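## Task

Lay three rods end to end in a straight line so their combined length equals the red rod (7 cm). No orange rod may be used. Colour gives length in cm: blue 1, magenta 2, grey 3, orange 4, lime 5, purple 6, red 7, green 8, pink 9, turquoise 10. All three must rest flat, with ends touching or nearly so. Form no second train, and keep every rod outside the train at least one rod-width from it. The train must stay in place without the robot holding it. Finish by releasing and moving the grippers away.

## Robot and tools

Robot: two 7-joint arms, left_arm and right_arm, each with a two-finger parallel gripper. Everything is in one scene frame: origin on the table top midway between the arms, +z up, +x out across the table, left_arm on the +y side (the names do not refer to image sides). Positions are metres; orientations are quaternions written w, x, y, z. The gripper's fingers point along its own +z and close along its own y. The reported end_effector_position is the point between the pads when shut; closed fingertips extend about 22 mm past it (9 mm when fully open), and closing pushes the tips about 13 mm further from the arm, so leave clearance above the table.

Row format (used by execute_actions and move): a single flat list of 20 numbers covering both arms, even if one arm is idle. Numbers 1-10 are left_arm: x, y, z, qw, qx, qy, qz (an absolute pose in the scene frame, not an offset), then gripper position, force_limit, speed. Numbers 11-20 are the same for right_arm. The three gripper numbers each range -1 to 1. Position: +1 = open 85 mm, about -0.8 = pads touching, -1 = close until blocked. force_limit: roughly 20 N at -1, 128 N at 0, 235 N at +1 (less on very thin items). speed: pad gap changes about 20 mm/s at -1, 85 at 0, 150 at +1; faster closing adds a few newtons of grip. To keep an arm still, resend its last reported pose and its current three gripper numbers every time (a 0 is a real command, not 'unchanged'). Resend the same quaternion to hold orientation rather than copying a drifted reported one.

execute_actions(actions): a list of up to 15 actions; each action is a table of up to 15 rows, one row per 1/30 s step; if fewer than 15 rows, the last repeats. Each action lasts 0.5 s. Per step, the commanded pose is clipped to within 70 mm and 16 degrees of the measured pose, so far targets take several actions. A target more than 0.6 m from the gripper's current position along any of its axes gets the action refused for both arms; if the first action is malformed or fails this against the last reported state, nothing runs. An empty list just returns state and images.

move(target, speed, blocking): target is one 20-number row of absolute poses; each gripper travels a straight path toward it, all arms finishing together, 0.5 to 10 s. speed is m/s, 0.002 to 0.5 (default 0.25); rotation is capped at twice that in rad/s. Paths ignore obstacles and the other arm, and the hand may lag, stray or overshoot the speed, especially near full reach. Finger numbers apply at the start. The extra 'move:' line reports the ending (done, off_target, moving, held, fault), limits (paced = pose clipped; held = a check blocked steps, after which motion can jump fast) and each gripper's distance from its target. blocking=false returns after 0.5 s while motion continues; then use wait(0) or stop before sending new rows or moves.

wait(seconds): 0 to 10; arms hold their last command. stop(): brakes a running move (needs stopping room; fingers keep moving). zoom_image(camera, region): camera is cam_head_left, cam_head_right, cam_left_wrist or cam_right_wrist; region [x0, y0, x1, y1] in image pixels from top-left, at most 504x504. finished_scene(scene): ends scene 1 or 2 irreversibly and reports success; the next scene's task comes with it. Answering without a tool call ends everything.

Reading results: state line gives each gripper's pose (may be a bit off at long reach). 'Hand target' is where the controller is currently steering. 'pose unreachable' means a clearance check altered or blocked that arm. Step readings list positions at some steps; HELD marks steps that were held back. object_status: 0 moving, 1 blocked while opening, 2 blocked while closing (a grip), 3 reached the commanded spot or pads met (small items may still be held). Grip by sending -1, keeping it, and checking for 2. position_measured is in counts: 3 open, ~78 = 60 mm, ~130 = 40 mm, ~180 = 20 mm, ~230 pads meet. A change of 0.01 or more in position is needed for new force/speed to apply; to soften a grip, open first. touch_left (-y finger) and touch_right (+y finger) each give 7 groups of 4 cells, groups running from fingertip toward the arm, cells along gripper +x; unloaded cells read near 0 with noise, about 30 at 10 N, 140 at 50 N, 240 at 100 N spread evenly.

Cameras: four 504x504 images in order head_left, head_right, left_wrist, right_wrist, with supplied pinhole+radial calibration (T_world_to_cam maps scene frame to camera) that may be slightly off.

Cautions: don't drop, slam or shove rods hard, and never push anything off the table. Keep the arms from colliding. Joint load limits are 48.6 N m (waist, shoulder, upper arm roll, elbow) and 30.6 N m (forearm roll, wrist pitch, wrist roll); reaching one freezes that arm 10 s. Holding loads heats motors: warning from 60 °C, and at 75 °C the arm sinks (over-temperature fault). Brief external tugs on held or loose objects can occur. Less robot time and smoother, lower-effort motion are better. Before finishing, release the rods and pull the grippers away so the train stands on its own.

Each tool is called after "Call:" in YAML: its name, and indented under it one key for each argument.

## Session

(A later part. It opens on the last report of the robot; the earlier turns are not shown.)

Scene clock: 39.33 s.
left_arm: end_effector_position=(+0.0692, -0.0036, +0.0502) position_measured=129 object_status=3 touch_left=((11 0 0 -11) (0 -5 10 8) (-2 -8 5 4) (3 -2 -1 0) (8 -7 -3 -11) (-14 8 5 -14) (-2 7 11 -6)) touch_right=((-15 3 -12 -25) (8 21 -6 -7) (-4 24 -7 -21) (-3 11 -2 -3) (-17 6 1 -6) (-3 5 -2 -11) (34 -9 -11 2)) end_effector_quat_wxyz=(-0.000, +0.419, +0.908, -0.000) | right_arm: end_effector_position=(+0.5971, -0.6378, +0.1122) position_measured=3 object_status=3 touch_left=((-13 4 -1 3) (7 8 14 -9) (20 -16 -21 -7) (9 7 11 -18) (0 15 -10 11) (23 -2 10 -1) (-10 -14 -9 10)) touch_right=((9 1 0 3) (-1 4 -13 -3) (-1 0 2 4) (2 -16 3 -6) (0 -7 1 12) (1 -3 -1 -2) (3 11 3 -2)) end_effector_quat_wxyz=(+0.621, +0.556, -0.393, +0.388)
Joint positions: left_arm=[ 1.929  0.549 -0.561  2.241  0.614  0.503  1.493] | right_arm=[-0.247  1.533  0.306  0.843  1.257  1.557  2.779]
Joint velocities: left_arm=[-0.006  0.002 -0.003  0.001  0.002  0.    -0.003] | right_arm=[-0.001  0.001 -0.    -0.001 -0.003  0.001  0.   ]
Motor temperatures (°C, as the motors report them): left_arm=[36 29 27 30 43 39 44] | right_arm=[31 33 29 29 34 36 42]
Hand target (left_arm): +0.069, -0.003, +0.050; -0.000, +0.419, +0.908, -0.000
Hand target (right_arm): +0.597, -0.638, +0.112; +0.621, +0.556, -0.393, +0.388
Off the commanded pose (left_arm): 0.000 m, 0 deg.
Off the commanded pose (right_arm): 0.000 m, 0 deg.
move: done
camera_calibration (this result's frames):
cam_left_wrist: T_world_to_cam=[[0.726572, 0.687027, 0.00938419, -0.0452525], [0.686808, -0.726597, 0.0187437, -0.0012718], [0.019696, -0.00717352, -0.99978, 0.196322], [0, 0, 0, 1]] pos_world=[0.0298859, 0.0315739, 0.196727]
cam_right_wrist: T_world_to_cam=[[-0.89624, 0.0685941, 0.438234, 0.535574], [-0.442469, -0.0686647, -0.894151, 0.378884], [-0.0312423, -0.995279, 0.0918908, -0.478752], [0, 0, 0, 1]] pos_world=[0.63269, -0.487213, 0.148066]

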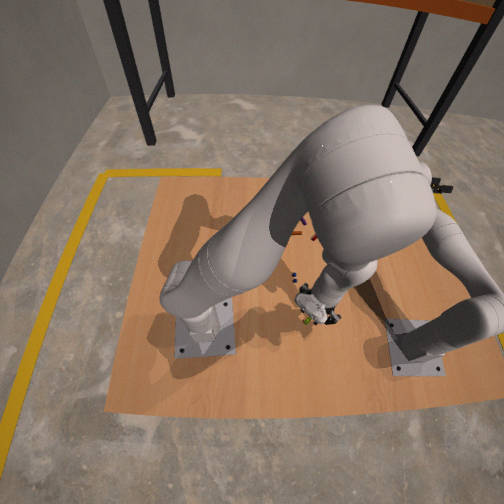

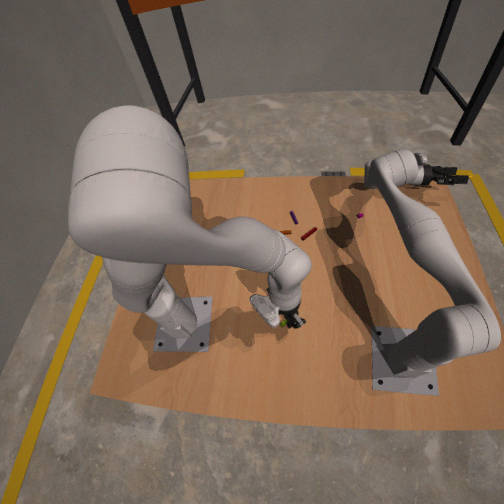

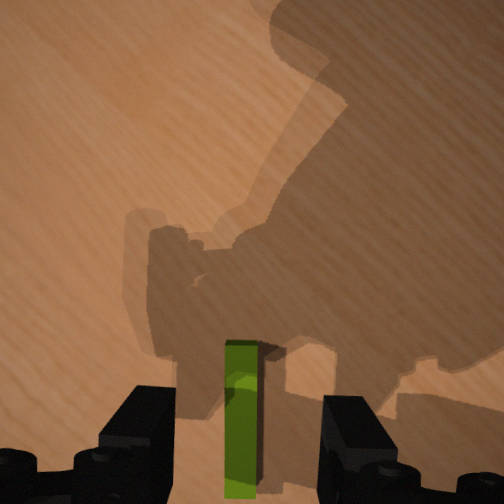

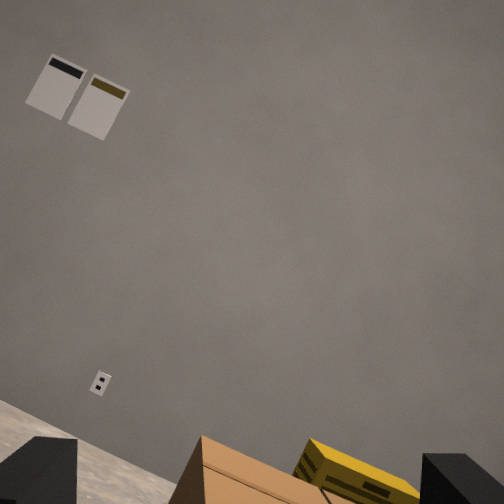

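Call:
move:
  target: [0.0694,-0.0037,0.0262,0,0.4187,0.9081,0,0,0,0, 0.5971,-0.6378,0.1122,0.621,0.556,-0.393,0.388,1,0,0]
  speed: 0.1

Call:
execute_actions:
  actions:
    - [[0.0694,-0.0037,0.0262,0,0.4187,0.9081,0,-1,0,0, 0.5971,-0.6378,0.1122,0.621,0.556,-0.393,0.388,1,0,0]]
    - [[0.0694,-0.0037,0.0262,0,0.4187,0.9081,0,-1,0,0, 0.5971,-0.6378,0.1122,0.621,0.556,-0.393,0.388,1,0,0]]

Call:
move:
  target: [0.0694,-0.0037,0.07,0,0.4187,0.9081,0,-1,0,0, 0.5971,-0.6378,0.1122,0.621,0.556,-0.393,0.388,1,0,0]

Call:
move:
  target: [0.16,0.03,0.07,0,1,0,0,-1,0,0, 0.5971,-0.6378,0.1122,0.621,0.556,-0.393,0.388,1,0,0]

Call:
move:
  target: [0.16,0.03,0.028,0,1,0,0,-1,0,0, 0.5971,-0.6378,0.1122,0.621,0.556,-0.393,0.388,1,0,0]
  speed: 0.1

Scene clock: 40.33 s.
left_arm: end_effector_position=(+0.0690, -0.0038, +0.0264) position_measured=129 object_status=3 touch_left=((-5 -5 5 -15) (7 -9 3 6) (2 -3 -5 9) (4 -8 -8 4) (11 -2 3 -3) (-11 4 8 -3) (-5 -3 -1 2)) touch_right=((-3 37 7 -1) (27 2 -19 36) (14 5 -10 8) (-7 -2 13 5) (-5 14 15 -31) (-5 -3 23 -11) (38 26 -8 6)) end_effector_quat_wxyz=(-0.000, +0.419, +0.908, -0.000) | right_arm: end_effector_position=(+0.5971, -0.6378, +0.1122) position_measured=3 object_status=3 touch_left=((-1 -29 3 12) (26 5 -4 -17) (1 -25 -27 -20) (7 -7 8 15) (2 -13 11 -23) (2 -15 -16 0) (-2 -14 23 1)) touch_right=((5 2 2 -9) (2 2 -7 -1) (-7 -11 3 9) (2 -2 5 -3) (-8 -6 4 15) (2 -1 -1 7) (6 1 -9 6)) end_effector_quat_wxyz=(+0.621, +0.556, -0.393, +0.388)
Joint positions: left_arm=[ 1.866  0.605 -0.481  2.259  0.697  0.423  1.419] | right_arm=[-0.247  1.533  0.306  0.843  1.257  1.557  2.779]
Joint velocities: left_arm=[-0.006  0.004 -0.003 -0.     0.002  0.001 -0.003] | right_arm=[ 0.     0.    -0.001 -0.001  0.    -0.001  0.   ]
Motor temperatures (°C, as the motors report them): left_arm=[36 29 27 30 43 39 44] | right_arm=[31 33 29 29 34 36 42]
Hand target (left_arm): +0.069, -0.004, +0.026; -0.000, +0.419, +0.908, -0.000
Hand target (right_arm): +0.597, -0.638, +0.112; +0.621, +0.556, -0.393, +0.388
Off the commanded pose (left_arm): 0.000 m, 0 deg.
Off the commanded pose (right_arm): 0.000 m, 0 deg.
move: done
camera_calibration (this result's frames):
cam_left_wrist: T_world_to_cam=[[0.726527, 0.687079, 0.00897937, -0.0446927], [0.686863, -0.726544, 0.0187678, -0.000874728], [0.0194189, -0.00746775, -0.999784, 0.172512], [0, 0, 0, 1]] pos_world=[0.0297213, 0.0313601, 0.172892]
cam_right_wrist: T_world_to_cam=[[-0.89624, 0.0685942, 0.438234, 0.535574], [-0.442468, -0.0686647, -0.894152, 0.378884], [-0.0312424, -0.995279, 0.0918908, -0.478752], [0, 0, 0, 1]] pos_world=[0.63269, -0.487213, 0.148066]

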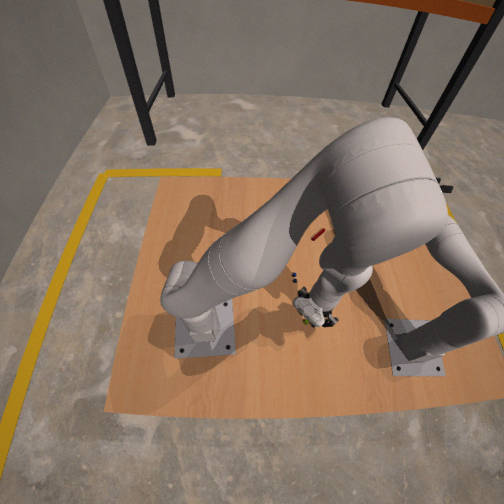

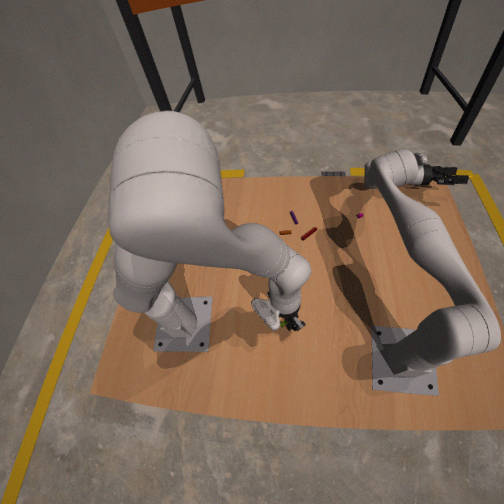

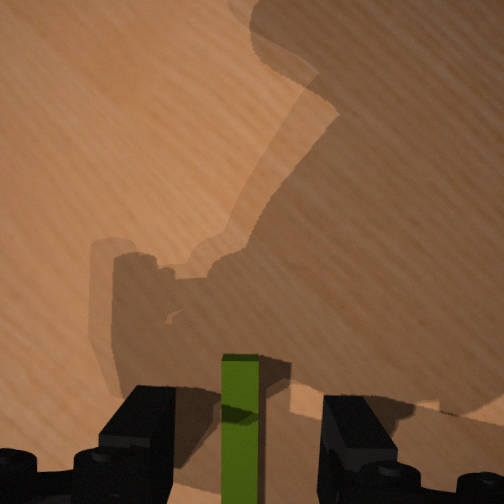

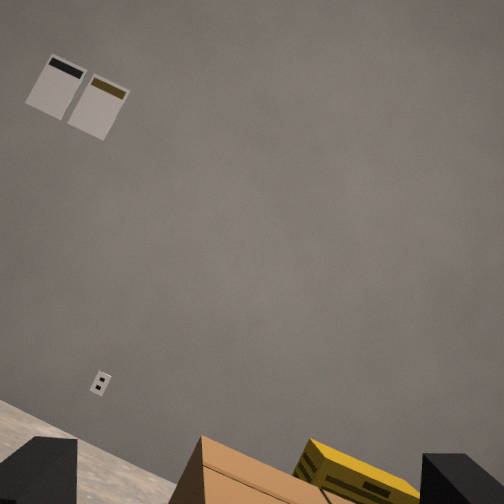

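Scene clock: 41.33 s.
left_arm: end_effector_position=(+0.0694, -0.0037, +0.0264) position_measured=212 object_status=2 touch_left=((738 811 746 587) (166 215 190 162) (2 0 -11 5) (2 -1 -8 5) (6 -3 3 -15) (1 -5 -1 0) (-3 5 7 11)) touch_right=((737 770 910 736) (152 120 191 210) (-12 9 11 -3) (21 1 21 16) (4 6 -5 13) (9 6 -30 10) (14 -4 24 -7)) end_effector_quat_wxyz=(-0.000, +0.419, +0.908, -0.000) | right_arm: end_effector_position=(+0.5971, -0.6378, +0.1122) position_measured=3 object_status=3 touch_left=((13 -11 17 0) (16 5 -11 -5) (18 21 -5 -14) (-9 3 -1 11) (-2 5 -4 -6) (9 0 -17 -8) (2 -16 11 26)) touch_right=((1 -1 1 3) (-1 0 -4 2) (0 -3 14 4) (1 -11 8 9) (1 -9 -11 8) (-4 -6 1 6) (-1 8 2 -1)) end_effector_quat_wxyz=(+0.621, +0.556, -0.393, +0.388)
Joint positions: left_arm=[ 1.865  0.605 -0.481  2.259  0.696  0.423  1.419] | right_arm=[-0.247  1.533  0.306  0.843  1.257  1.557  2.779]
Joint velocities: left_arm=[-0.001 -0.    -0.    -0.     0.    -0.    -0.001] | right_arm=[-0.     0.    -0.001 -0.001  0.001 -0.     0.   ]
Motor temperatures (°C, as the motors report them): left_arm=[36 29 27 30 43 39 44] | right_arm=[31 33 29 29 34 36 42]
Hand target (left_arm): +0.069, -0.004, +0.026; +0.000, +0.419, +0.908, +0.000
Hand target (right_arm): +0.597, -0.638, +0.112; +0.621, +0.556, -0.393, +0.388
Off the commanded pose (left_arm): 0.000 m, 0 deg.
Off the commanded pose (right_arm): 0.000 m, 0 deg.
Step readings (end_effector_position; steps 1 to 15: 1st action; 16 to 30: 2nd action):
0: left_arm (+0.0690, -0.0038, +0.0264) | right_arm (+0.5971, -0.6378, +0.1122)
1: left_arm (+0.0691, -0.0038, +0.0263) | right_arm (+0.5971, -0.6378, +0.1122)
2: left_arm (+0.0692, -0.0038, +0.0263) | right_arm (+0.5971, -0.6378, +0.1122)
4: left_arm (+0.0693, -0.0037, +0.0262) | right_arm (+0.5971, -0.6378, +0.1122)
8: left_arm (+0.0694, -0.0037, +0.0262) | right_arm (+0.5971, -0.6378, +0.1122)
15: left_arm (+0.0694, -0.0037, +0.0264) | right_arm (+0.5971, -0.6378, +0.1122)
16: left_arm (+0.0694, -0.0037, +0.0264) | right_arm (+0.5971, -0.6378, +0.1122)
17: left_arm (+0.0694, -0.0037, +0.0264) | right_arm (+0.5971, -0.6378, +0.1122)
19: left_arm (+0.0694, -0.0037, +0.0264) | right_arm (+0.5971, -0.6378, +0.1122)
23: left_arm (+0.0694, -0.0037, +0.0264) | right_arm (+0.5971, -0.6378, +0.1122)
30: end_effector_position above
camera_calibration (this result's frames):
cam_left_wrist: T_world_to_cam=[[0.725909, 0.687728, 0.00929605, -0.0449841], [0.68751, -0.725932, 0.0187639, -0.00109606], [0.0196528, -0.00722976, -0.999781, 0.172525], [0, 0, 0, 1]] pos_world=[0.0300173, 0.0313885, 0.172926]
cam_right_wrist: T_world_to_cam=[[-0.896239, 0.0685942, 0.438235, 0.535574], [-0.442469, -0.0686647, -0.894151, 0.378884], [-0.0312424, -0.995279, 0.0918908, -0.478752], [0, 0, 0, 1]] pos_world=[0.63269, -0.487213, 0.148066]

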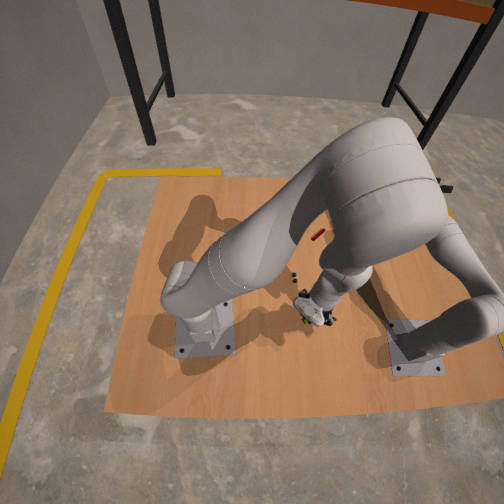

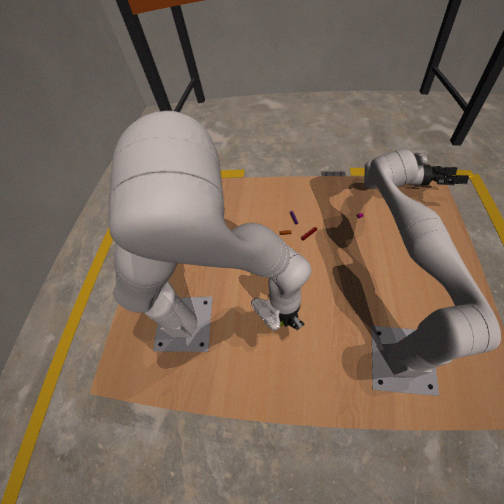

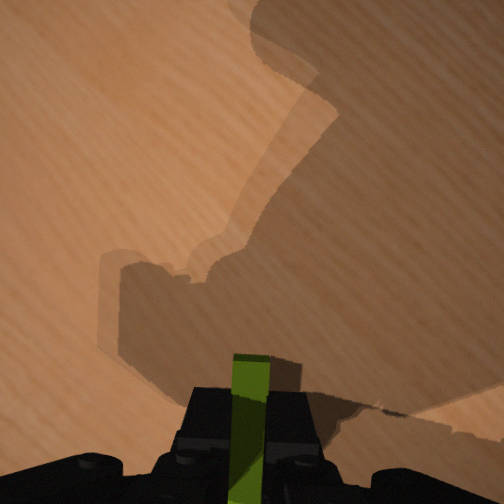

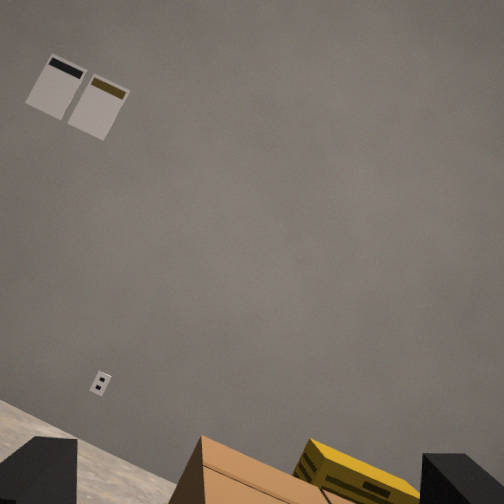

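Scene clock: 42.17 s.
left_arm: end_effector_position=(+0.0698, -0.0037, +0.0698) position_measured=212 object_status=2 touch_left=((732 829 738 601) (172 214 176 157) (-4 -9 3 14) (14 -17 -6 -3) (10 -10 4 -10) (-4 6 1 -6) (0 -3 2 8)) touch_right=((768 752 891 722) (167 154 197 173) (-8 -4 -23 2) (-6 -27 9 7) (-2 -25 -14 -1) (-8 -11 -26 14) (24 13 6 6)) end_effector_quat_wxyz=(+0.000, +0.418, +0.908, +0.000) | right_arm: end_effector_position=(+0.5971, -0.6378, +0.1122) position_measured=3 object_status=3 touch_left=((-19 -9 -8 21) (-6 23 9 15) (-7 -4 -7 -6) (-7 5 12 26) (28 32 -4 -7) (18 -15 -7 9) (1 -17 14 2)) touch_right=((0 7 0 1) (-7 0 -5 -2) (2 -1 6 7) (1 -1 7 3) (5 -1 7 23) (3 -14 -11 -8) (4 0 -8 1)) end_effector_quat_wxyz=(+0.621, +0.556, -0.393, +0.388)
Joint positions: left_arm=[ 1.973  0.504 -0.616  2.221  0.545  0.566  1.557] | right_arm=[-0.247  1.533  0.306  0.843  1.257  1.557  2.779]
Joint velocities: left_arm=[ 0.003 -0.003  0.001  0.001 -0.001 -0.002  0.002] | right_arm=[-0.001  0.    -0.001 -0.001 -0.001 -0.001 -0.   ]
Motor temperatures (°C, as the motors report them): left_arm=[36 29 27 30 43 39 44] | right_arm=[31 33 29 29 34 36 42]
Hand target (left_arm): +0.070, -0.004, +0.070; +0.000, +0.419, +0.908, +0.000
Hand target (right_arm): +0.597, -0.638, +0.112; +0.621, +0.556, -0.393, +0.388
Off the commanded pose (left_arm): 0.000 m, 0 deg.
Off the commanded pose (right_arm): 0.000 m, 0 deg.
move: done
camera_calibration (this result's frames):
cam_left_wrist: T_world_to_cam=[[0.725621, 0.688011, 0.0107233, -0.0457949], [0.687785, -0.725674, 0.0186927, -0.00212521], [0.0206424, -0.00618844, -0.999768, 0.215822], [0, 0, 0, 1]] pos_world=[0.0302364, 0.0313008, 0.216303]
cam_right_wrist: T_world_to_cam=[[-0.89624, 0.0685944, 0.438234, 0.535574], [-0.442469, -0.068665, -0.894151, 0.378884], [-0.0312424, -0.995279, 0.0918911, -0.478752], [0, 0, 0, 1]] pos_world=[0.63269, -0.487214, 0.148066]

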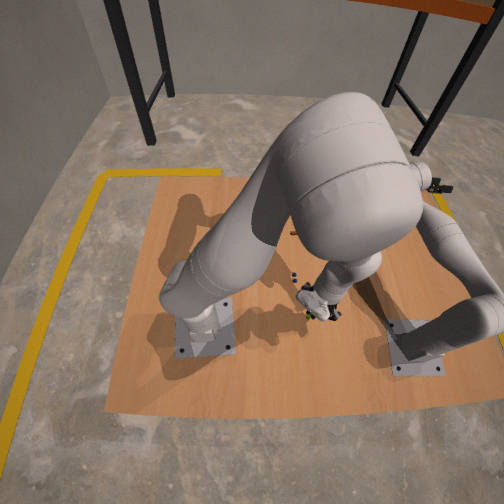

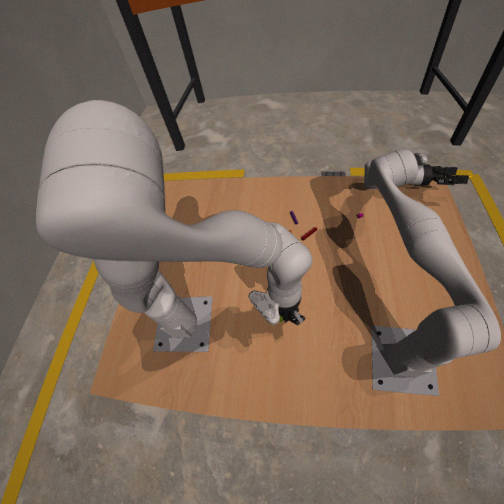

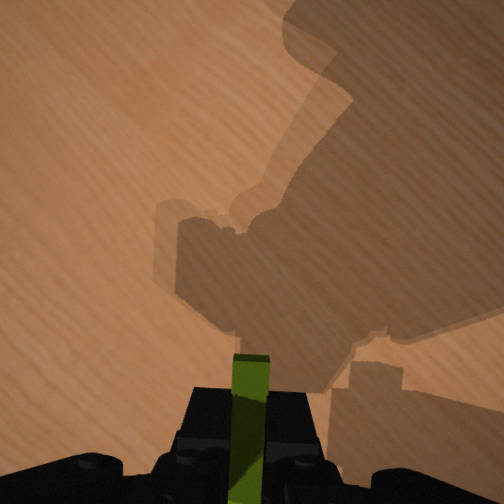

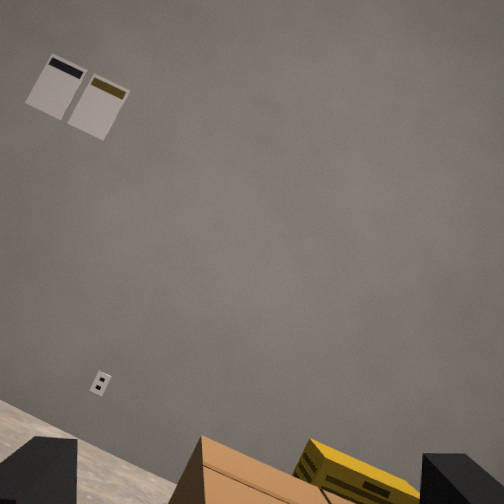

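Scene clock: 47.07 s.
left_arm: end_effector_position=(+0.1594, +0.0294, +0.0701) position_measured=212 object_status=2 touch_left=((732 809 738 593) (171 201 183 155) (-8 -2 -8 5) (5 2 -3 -8) (8 -7 1 2) (-9 4 3 0) (-2 12 12 3)) touch_right=((753 784 901 725) (152 197 163 213) (-9 -7 -10 14) (-30 -19 -32 -11) (-9 -14 -22 -7) (28 32 12 16) (16 -19 23 -7)) end_effector_quat_wxyz=(+0.000, +1.000, -0.001, -0.001) | right_arm: end_effector_position=(+0.5971, -0.6378, +0.1122) position_measured=3 object_status=3 touch_left=((-3 -9 26 32) (-15 31 -6 3) (4 -6 -15 -8) (-3 9 -11 10) (2 -7 -42 11) (-6 -10 -3 17) (-4 9 -16 -14)) touch_right=((2 6 -7 3) (-7 2 -5 -3) (3 -9 7 4) (4 -5 -1 3) (12 -3 -13 0) (4 -17 -5 8) (3 -1 -13 -14)) end_effector_quat_wxyz=(+0.621, +0.556, -0.393, +0.388)
Joint positions: left_arm=[ 1.169  0.424  0.038  2.273 -0.034  0.445 -0.434] | right_arm=[-0.247  1.533  0.306  0.843  1.257  1.557  2.779]
Joint velocities: left_arm=[-0.007  0.    -0.004 -0.001  0.003 -0.001 -0.004] | right_arm=[ 0.    -0.    -0.    -0.001  0.001  0.002 -0.   ]
Motor temperatures (°C, as the motors report them): left_arm=[36 29 27 30 43 39 44] | right_arm=[31 33 29 29 34 36 42]
Hand target (left_arm): +0.160, +0.029, +0.070; +0.000, +1.000, -0.000, -0.001
Hand target (right_arm): +0.597, -0.638, +0.112; +0.621, +0.556, -0.393, +0.388
Off the commanded pose (left_arm): 0.001 m, 0 deg.
Off the commanded pose (right_arm): 0.000 m, 0 deg.
move: done
camera_calibration (this result's frames):
cam_left_wrist: T_world_to_cam=[[0.0497457, -0.998711, 0.0100629, 0.0237647], [-0.998579, -0.049541, 0.0196621, 0.209087], [-0.0191382, -0.0110267, -0.999756, 0.220966], [0, 0, 0, 1]] pos_world=[0.211837, 0.036529, 0.216562]
cam_right_wrist: T_world_to_cam=[[-0.89624, 0.0685943, 0.438234, 0.535574], [-0.442469, -0.0686647, -0.894151, 0.378884], [-0.0312425, -0.995279, 0.0918908, -0.478752], [0, 0, 0, 1]] pos_world=[0.63269, -0.487213, 0.148066]

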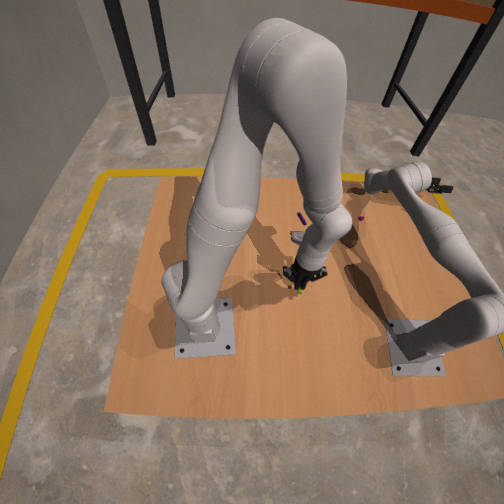

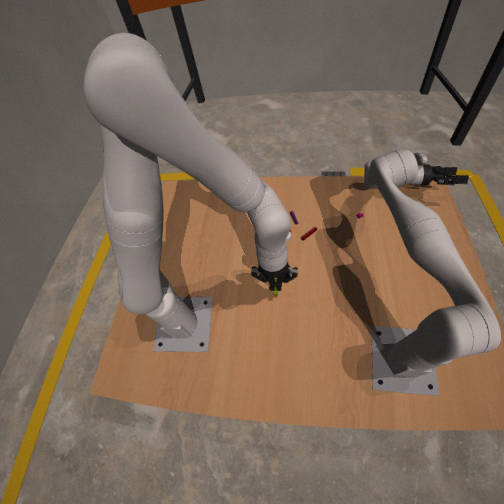

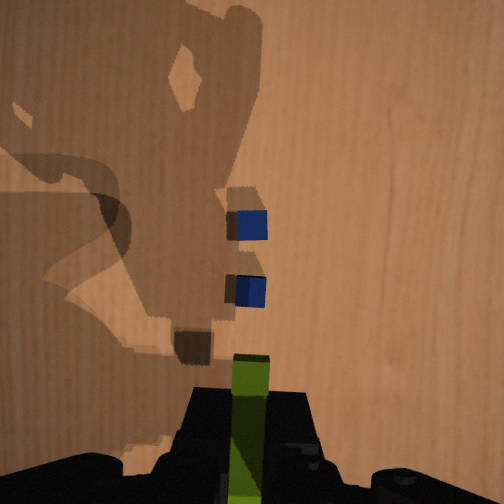

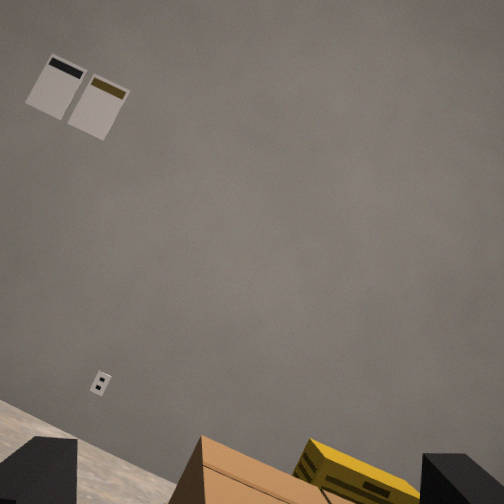

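Scene clock: 47.83 s.
left_arm: end_effector_position=(+0.1600, +0.0299, +0.0284) position_measured=212 object_status=2 touch_left=((751 811 745 588) (166 212 180 154) (-4 -4 0 14) (6 4 -3 3) (7 -5 -7 -5) (9 13 16 -6) (12 12 10 1)) touch_right=((729 773 903 703) (151 159 191 181) (-4 7 -11 21) (-11 7 12 -21) (-7 -30 -1 14) (2 -22 0 24) (5 11 -23 -6)) end_effector_quat_wxyz=(+0.000, +1.000, +0.000, +0.000) | right_arm: end_effector_position=(+0.5971, -0.6378, +0.1122) position_measured=3 object_status=3 touch_left=((4 -11 15 12) (-10 18 7 17) (20 2 -7 -21) (-12 -1 -23 0) (-4 10 -1 1) (27 19 -27 -16) (13 -27 -16 20)) touch_right=((7 1 -6 -4) (-4 2 -5 6) (6 -9 9 -1) (5 -6 5 13) (3 -5 -6 7) (6 -7 -11 5) (12 -4 -13 6)) end_effector_quat_wxyz=(+0.621, +0.556, -0.393, +0.388)
Joint positions: left_arm=[ 1.18   0.547  0.023  2.308 -0.042  0.287 -0.427] | right_arm=[-0.247  1.533  0.306  0.843  1.257  1.557  2.779]
Joint velocities: left_arm=[ 0.     0.009 -0.     0.002 -0.     0.     0.   ] | right_arm=[ 0.002 -0.    -0.     0.     0.002  0.001 -0.   ]
Motor temperatures (°C, as the motors report them): left_arm=[36 29 27 30 43 39 44] | right_arm=[31 33 29 29 34 36 42]
Hand target (left_arm): +0.160, +0.030, +0.028; +0.000, +1.000, +0.000, -0.000
Hand target (right_arm): +0.597, -0.638, +0.112; +0.621, +0.556, -0.393, +0.388
Off the commanded pose (left_arm): 0.000 m, 0 deg.
Off the commanded pose (right_arm): 0.000 m, 0 deg.
move: done
camera_calibration (this result's frames):
cam_left_wrist: T_world_to_cam=[[0.0516622, -0.998608, 0.0106557, 0.0243298], [-0.998504, -0.0514594, 0.0185038, 0.210602], [-0.0179298, -0.0115957, -0.999772, 0.1791], [0, 0, 0, 1]] pos_world=[0.212242, 0.0372102, 0.174903]
cam_right_wrist: T_world_to_cam=[[-0.89624, 0.0685942, 0.438234, 0.535574], [-0.442468, -0.0686651, -0.894151, 0.378884], [-0.0312422, -0.995279, 0.0918911, -0.478752], [0, 0, 0, 1]] pos_world=[0.63269, -0.487213, 0.148066]

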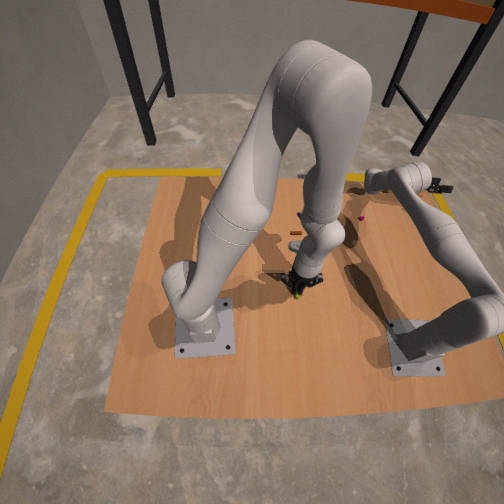

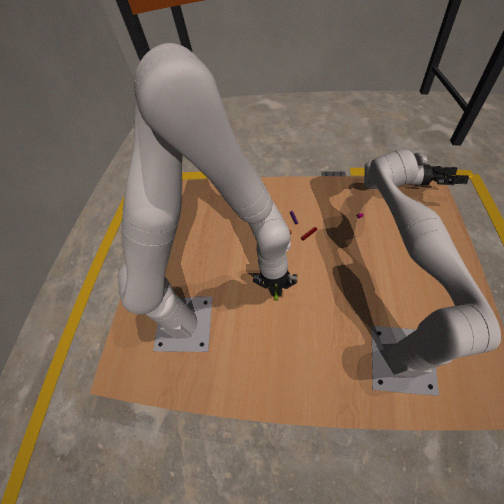

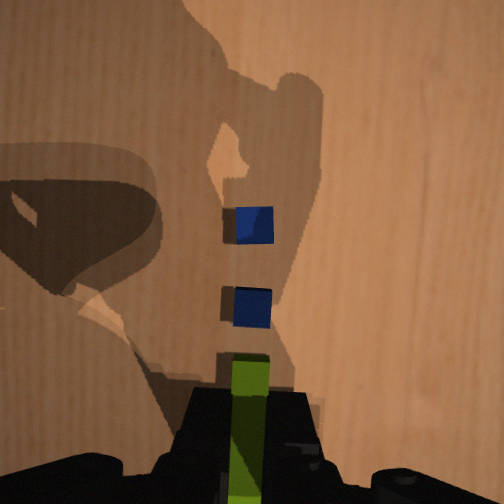

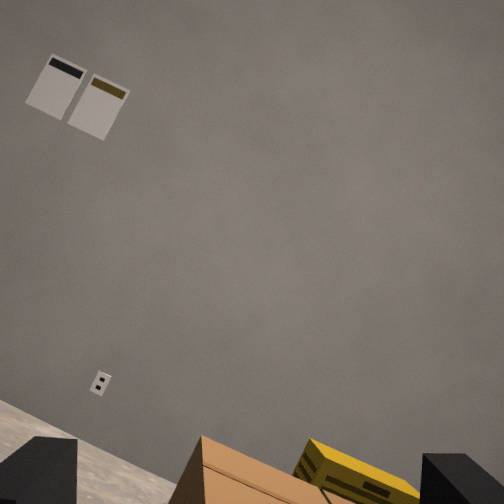

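Well lined up. Slide forward slowly to push.

Call:
move:
  target: [0.183,0.03,0.028,0,1,0,0,-1,0,0, 0.5971,-0.6378,0.1122,0.621,0.556,-0.393,0.388,1,0,0]
  speed: 0.02

Scene clock: 49.40 s.
left_arm: end_effector_position=(+0.1827, +0.0297, +0.0280) position_measured=212 object_status=2 touch_left=((737 815 746 589) (159 221 183 159) (-5 -8 0 3) (4 -14 12 5) (17 -5 -3 7) (-5 13 -2 -11) (4 6 6 13)) touch_right=((717 765 904 724) (156 161 207 170) (20 5 -2 -2) (-3 8 3 -8) (-15 -9 7 -29) (-23 7 -7 10) (1 -21 7 -36)) end_effector_quat_wxyz=(+0.000, +1.000, -0.000, -0.000) | right_arm: end_effector_position=(+0.5971, -0.6378, +0.1122) position_measured=3 object_status=3 touch_left=((22 0 21 -14) (6 10 -15 24) (8 -26 -13 14) (16 12 8 6) (-1 -1 25 0) (1 -10 9 19) (5 -6 -22 -16)) touch_right=((11 1 -8 -1) (1 -3 -1 -6) (1 1 -5 0) (-5 -4 4 -1) (8 -9 3 18) (1 -7 -10 -10) (2 2 -13 -6)) end_effector_quat_wxyz=(+0.621, +0.556, -0.393, +0.388)
Joint positions: left_arm=[ 1.108  0.557  0.033  2.278 -0.057  0.307 -0.476] | right_arm=[-0.247  1.533  0.306  0.843  1.257  1.557  2.779]
Joint velocities: left_arm=[-0.002  0.    -0.001  0.001  0.001  0.    -0.002] | right_arm=[ 0.002 -0.     0.     0.001 -0.001  0.     0.   ]
Motor temperatures (°C, as the motors report them): left_arm=[36 29 27 30 43 39 44] | right_arm=[31 33 29 29 34 36 42]
Hand target (left_arm): +0.183, +0.030, +0.028; +0.000, +1.000, +0.000, -0.000
Hand target (right_arm): +0.597, -0.638, +0.112; +0.621, +0.556, -0.393, +0.388
Off the commanded pose (left_arm): 0.000 m, 0 deg.
Off the commanded pose (right_arm): 0.000 m, 0 deg.
move: done
camera_calibration (this result's frames):
cam_left_wrist: T_world_to_cam=[[0.0511277, -0.998642, 0.0100078, 0.0231429], [-0.998522, -0.0509314, 0.0189797, 0.23327], [-0.0184442, -0.0109634, -0.99977, 0.179175], [0, 0, 0, 1]] pos_world=[0.235047, 0.0369566, 0.174475]
cam_right_wrist: T_world_to_cam=[[-0.89624, 0.068594, 0.438234, 0.535574], [-0.442469, -0.0686646, -0.894151, 0.378884], [-0.0312423, -0.995279, 0.0918906, -0.478752], [0, 0, 0, 1]] pos_world=[0.63269, -0.487213, 0.148066]

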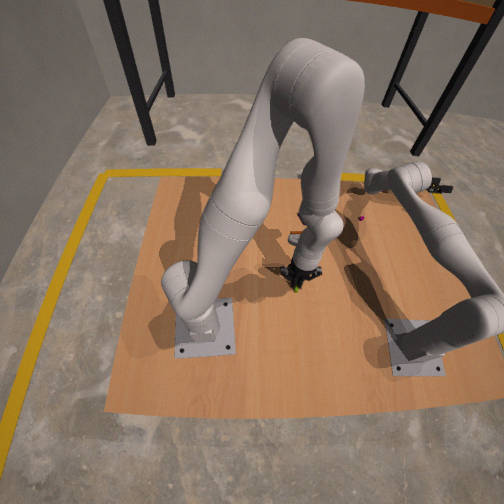

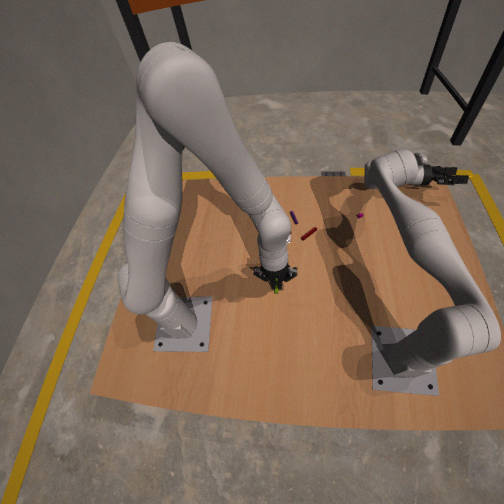

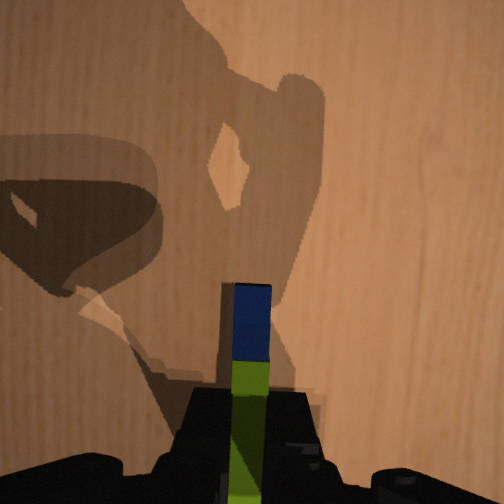

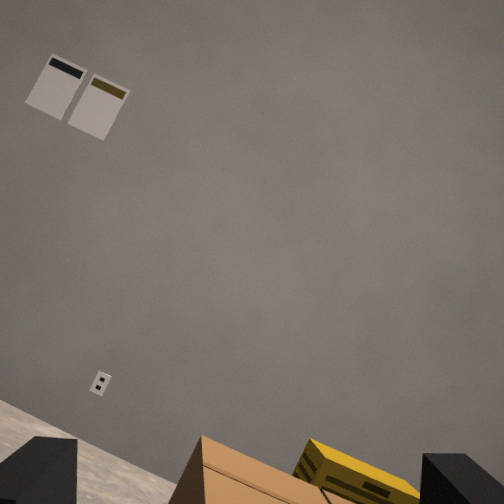

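Train closed up. Lower, release, lift.

Call:
move:
  target: [0.183,0.03,0.0265,0,1,0,0,-1,0,0, 0.5971,-0.6378,0.1122,0.621,0.556,-0.393,0.388,1,0,0]
  speed: 0.02

Call:
move:
  target: [0.183,0.03,0.0265,0,1,0,0,0,0,0, 0.5971,-0.6378,0.1122,0.621,0.556,-0.393,0.388,1,0,0]

Call:
move:
  target: [0.183,0.03,0.15,0,1,0,0,0,0,0, 0.5971,-0.6378,0.1122,0.621,0.556,-0.393,0.388,1,0,0]

Scene clock: 50.27 s.
left_arm: end_effector_position=(+0.1830, +0.0300, +0.0267) position_measured=212 object_status=2 touch_left=((744 814 751 592) (166 216 181 149) (-1 -13 -10 10) (6 2 -9 -5) (13 -5 3 -4) (-4 0 13 1) (-10 4 2 12)) touch_right=((723 776 889 696) (167 172 166 169) (-21 -4 3 19) (13 3 34 -17) (-35 -20 -20 16) (3 -7 -1 -18) (19 -20 -28 -4)) end_effector_quat_wxyz=(+0.000, +1.000, -0.000, +0.000) | right_arm: end_effector_position=(+0.5971, -0.6378, +0.1122) position_measured=3 object_status=3 touch_left=((22 -11 28 0) (8 15 -2 18) (15 5 -25 2) (3 38 -2 -5) (-7 3 1 -5) (5 11 -15 -9) (20 -32 -21 -1)) touch_right=((4 0 2 10) (-4 12 -9 -6) (-3 -6 -5 2) (-2 -16 -5 5) (3 -9 -4 7) (7 -16 -8 -7) (-2 7 -1 -1)) end_effector_quat_wxyz=(+0.621, +0.556, -0.393, +0.388)
Joint positions: left_arm=[ 1.109  0.561  0.032  2.279 -0.057  0.302 -0.476] | right_arm=[-0.247  1.533  0.306  0.843  1.257  1.557  2.779]
Joint velocities: left_arm=[ 0.001  0.    -0.     0.001  0.     0.    -0.001] | right_arm=[ 0. -0.  0. -0. -0.  0. -0.]
Motor temperatures (°C, as the motors report them): left_arm=[36 29 27 30 43 39 44] | right_arm=[31 33 29 29 34 36 42]
Hand target (left_arm): +0.183, +0.030, +0.027; +0.000, +1.000, +0.000, -0.000
Hand target (right_arm): +0.597, -0.638, +0.112; +0.621, +0.556, -0.393, +0.388
Off the commanded pose (left_arm): 0.000 m, 0 deg.
Off the commanded pose (right_arm): 0.000 m, 0 deg.
move: done
camera_calibration (this result's frames):
cam_left_wrist: T_world_to_cam=[[0.0514024, -0.998628, 0.0100412, 0.0233055], [-0.998516, -0.0512106, 0.0185075, 0.23355], [-0.0179679, -0.0109776, -0.999778, 0.177855], [0, 0, 0, 1]] pos_world=[0.235201, 0.0371862, 0.173259]
cam_right_wrist: T_world_to_cam=[[-0.89624, 0.0685943, 0.438234, 0.535574], [-0.442469, -0.0686646, -0.894151, 0.378884], [-0.0312425, -0.995279, 0.0918908, -0.478752], [0, 0, 0, 1]] pos_world=[0.63269, -0.487213, 0.148066]

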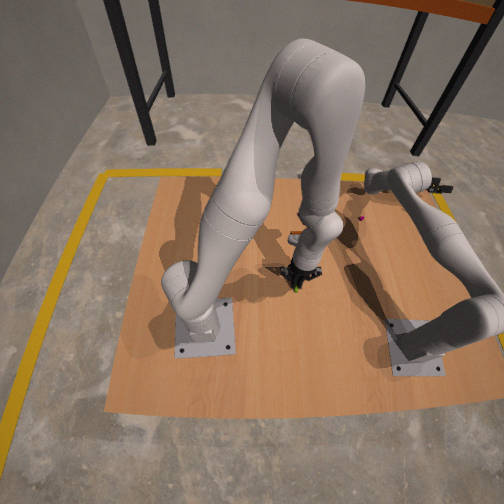

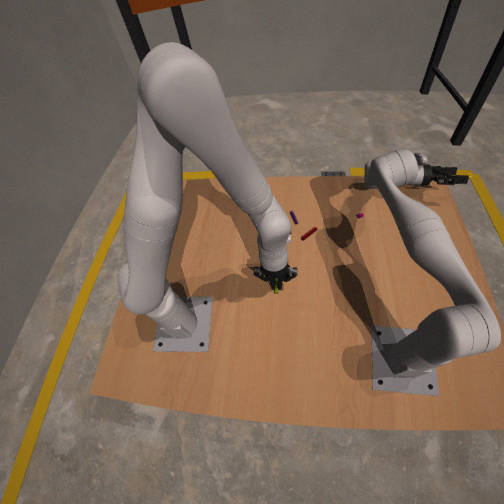

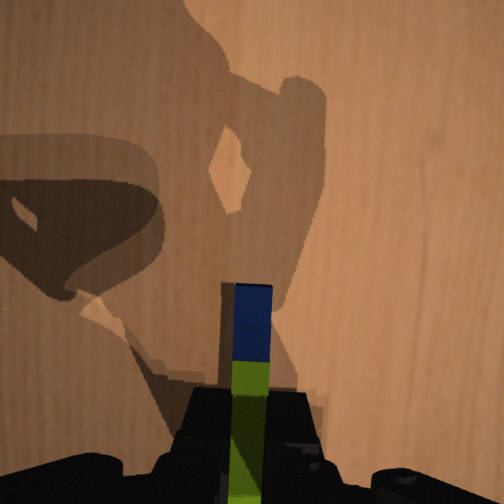

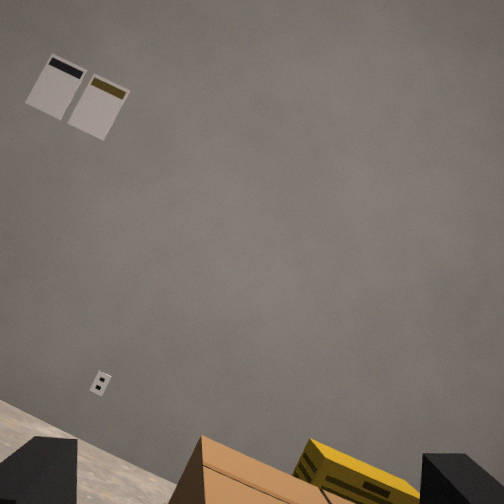

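Scene clock: 51.00 s.
left_arm: end_effector_position=(+0.1830, +0.0300, +0.0265) position_measured=129 object_status=0 touch_left=((-3 -2 7 -15) (2 2 14 12) (-7 -18 -12 3) (1 -5 -16 6) (-2 1 -3 -15) (-8 -2 -1 -2) (6 7 0 8)) touch_right=((14 -6 -20 12) (-23 -17 -7 -1) (28 -31 -2 7) (-5 -10 4 9) (2 13 16 -11) (-19 4 0 22) (-2 36 -3 5)) end_effector_quat_wxyz=(+0.000, +1.000, +0.000, +0.000) | right_arm: end_effector_position=(+0.5971, -0.6378, +0.1122) position_measured=3 object_status=3 touch_left=((2 -5 0 2) (-5 -24 3 -8) (26 32 -9 -33) (10 -10 -4 28) (22 11 21 -8) (11 -3 -25 -23) (-2 -15 3 -19)) touch_right=((3 -5 12 2) (0 -8 -8 -1) (-9 -8 0 10) (10 -4 -2 2) (-1 3 -1 8) (12 -3 -3 -4) (6 0 -17 9)) end_effector_quat_wxyz=(+0.621, +0.556, -0.393, +0.388)
Joint positions: left_arm=[ 1.109  0.562  0.032  2.279 -0.057  0.302 -0.476] | right_arm=[-0.247  1.533  0.306  0.843  1.257  1.557  2.779]
Joint velocities: left_arm=[ 0.     0.    -0.001 -0.001 -0.001 -0.001  0.001] | right_arm=[-0.     0.    -0.001 -0.     0.     0.001 -0.   ]
Motor temperatures (°C, as the motors report them): left_arm=[36 29 27 30 43 39 44] | right_arm=[31 33 29 29 34 36 42]
Hand target (left_arm): +0.183, +0.030, +0.027; +0.000, +1.000, +0.000, -0.000
Hand target (right_arm): +0.597, -0.638, +0.112; +0.621, +0.556, -0.393, +0.388
Off the commanded pose (left_arm): 0.000 m, 0 deg.
Off the commanded pose (right_arm): 0.000 m, 0 deg.
move: done
camera_calibration (this result's frames):
cam_left_wrist: T_world_to_cam=[[0.0515115, -0.998625, 0.00974262, 0.0233364], [-0.998508, -0.0513238, 0.0186218, 0.233588], [-0.0180962, -0.0106873, -0.999779, 0.177624], [0, 0, 0, 1]] pos_world=[0.235252, 0.0371912, 0.173008]
cam_right_wrist: T_world_to_cam=[[-0.89624, 0.0685942, 0.438234, 0.535574], [-0.442469, -0.0686647, -0.894151, 0.378884], [-0.0312424, -0.995279, 0.0918908, -0.478752], [0, 0, 0, 1]] pos_world=[0.63269, -0.487213, 0.148066]

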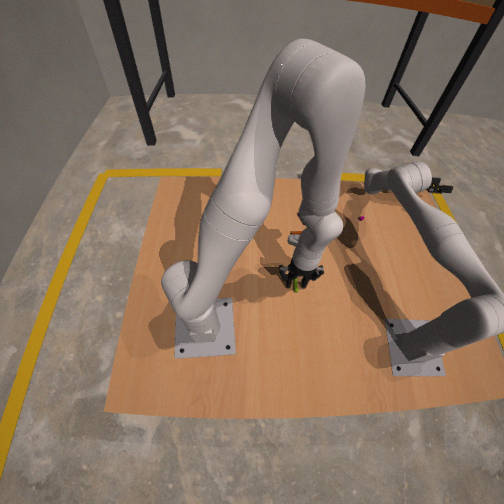

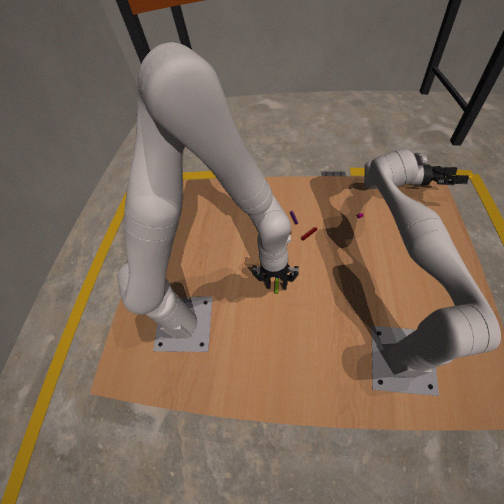

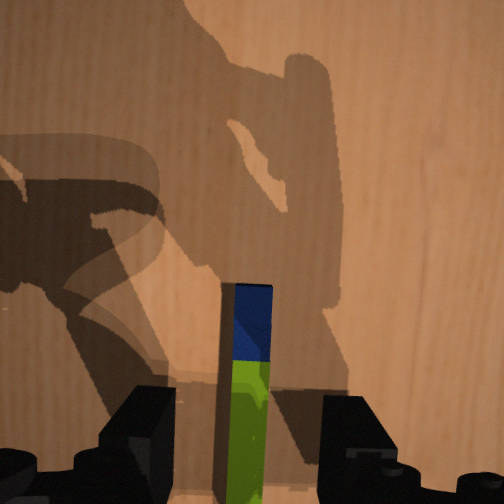

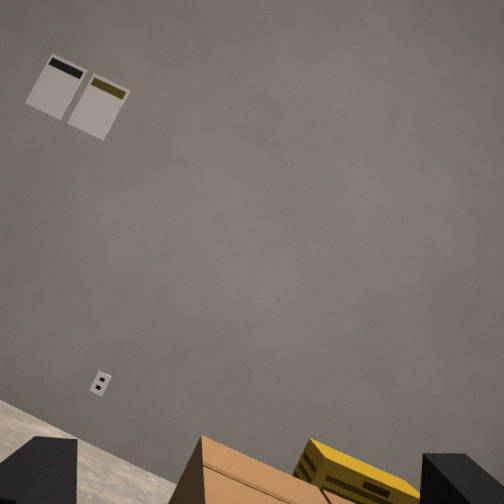

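Scene clock: 52.00 s.
left_arm: end_effector_position=(+0.1833, +0.0298, +0.1495) position_measured=129 object_status=3 touch_left=((2 7 5 4) (8 -14 9 -4) (-1 -15 -3 0) (12 4 -3 6) (10 3 -8 -9) (-11 10 3 -13) (-6 1 0 0)) touch_right=((-7 15 -4 15) (38 -36 6 -4) (-25 -22 11 0) (-18 -10 -13 13) (-29 -2 -1 -9) (5 -5 2 2) (33 8 2 8)) end_effector_quat_wxyz=(-0.000, +1.000, -0.000, +0.000) | right_arm: end_effector_position=(+0.5971, -0.6378, +0.1122) position_measured=3 object_status=3 touch_left=((16 -28 -1 18) (-23 -12 6 -7) (5 2 -1 -12) (-13 0 -12 0) (-23 3 -8 -14) (4 -5 15 3) (9 -17 0 -4)) touch_right=((12 2 -4 3) (-3 -1 -1 -6) (-7 -12 -1 -4) (1 -13 10 16) (1 10 -4 19) (2 -9 -7 3) (0 5 -11 -6)) end_effector_quat_wxyz=(+0.621, +0.556, -0.393, +0.388)
Joint positions: left_arm=[ 1.077  0.246  0.067  2.142 -0.025  0.755 -0.507] | right_arm=[-0.247  1.533  0.306  0.843  1.257  1.557  2.779]
Joint velocities: left_arm=[-0.001 -0.005 -0.001 -0.001  0.     0.001 -0.   ] | right_arm=[ 0.001 -0.    -0.     0.    -0.001  0.001 -0.   ]
Motor temperatures (°C, as the motors report them): left_arm=[36 29 27 30 43 39 44] | right_arm=[31 33 29 29 34 36 42]
Hand target (left_arm): +0.183, +0.030, +0.150; -0.000, +1.000, +0.000, +0.000
Hand target (right_arm): +0.597, -0.638, +0.112; +0.621, +0.556, -0.393, +0.388
Off the commanded pose (left_arm): 0.001 m, 0 deg.
Off the commanded pose (right_arm): 0.000 m, 0 deg.
move: done
camera_calibration (this result's frames):
cam_left_wrist: T_world_to_cam=[[0.0514689, -0.998634, 0.0089712, 0.0220421], [-0.998515, -0.0512982, 0.0183122, 0.231635], [-0.0178269, -0.00990039, -0.999792, 0.300544], [0, 0, 0, 1]] pos_world=[0.235515, 0.03687, 0.296042]
cam_right_wrist: T_world_to_cam=[[-0.89624, 0.0685942, 0.438234, 0.535574], [-0.442469, -0.0686648, -0.894151, 0.378884], [-0.0312423, -0.995279, 0.0918909, -0.478752], [0, 0, 0, 1]] pos_world=[0.63269, -0.487213, 0.148066]

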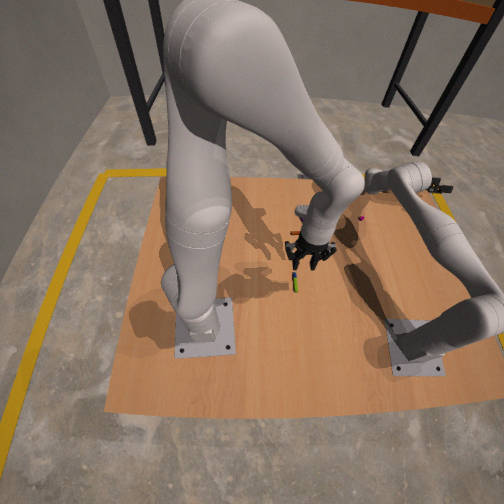

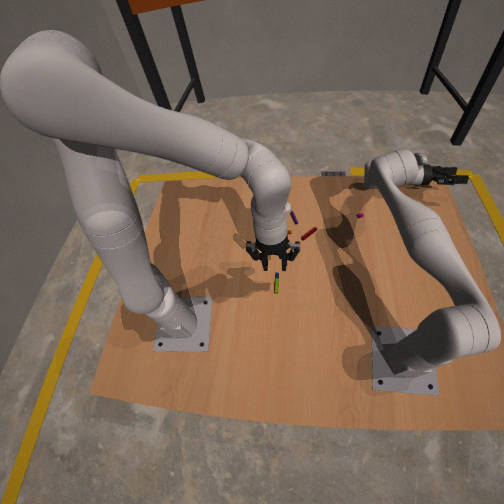

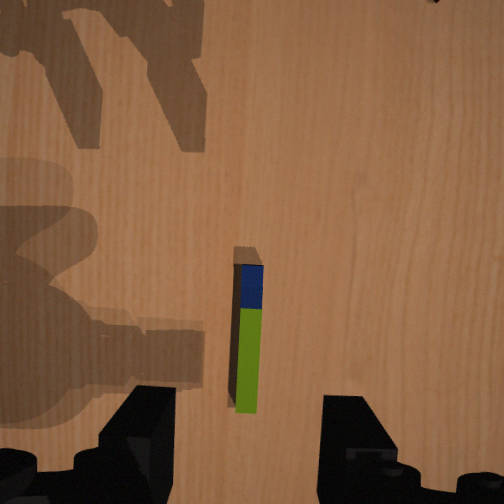

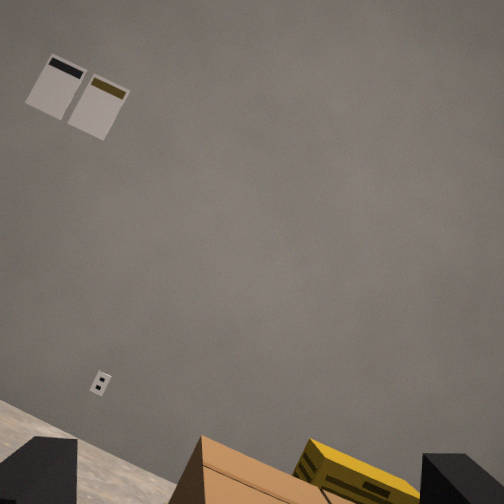

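Call:
finished_scene:
  scene: 2

The scene is finished: the task was done.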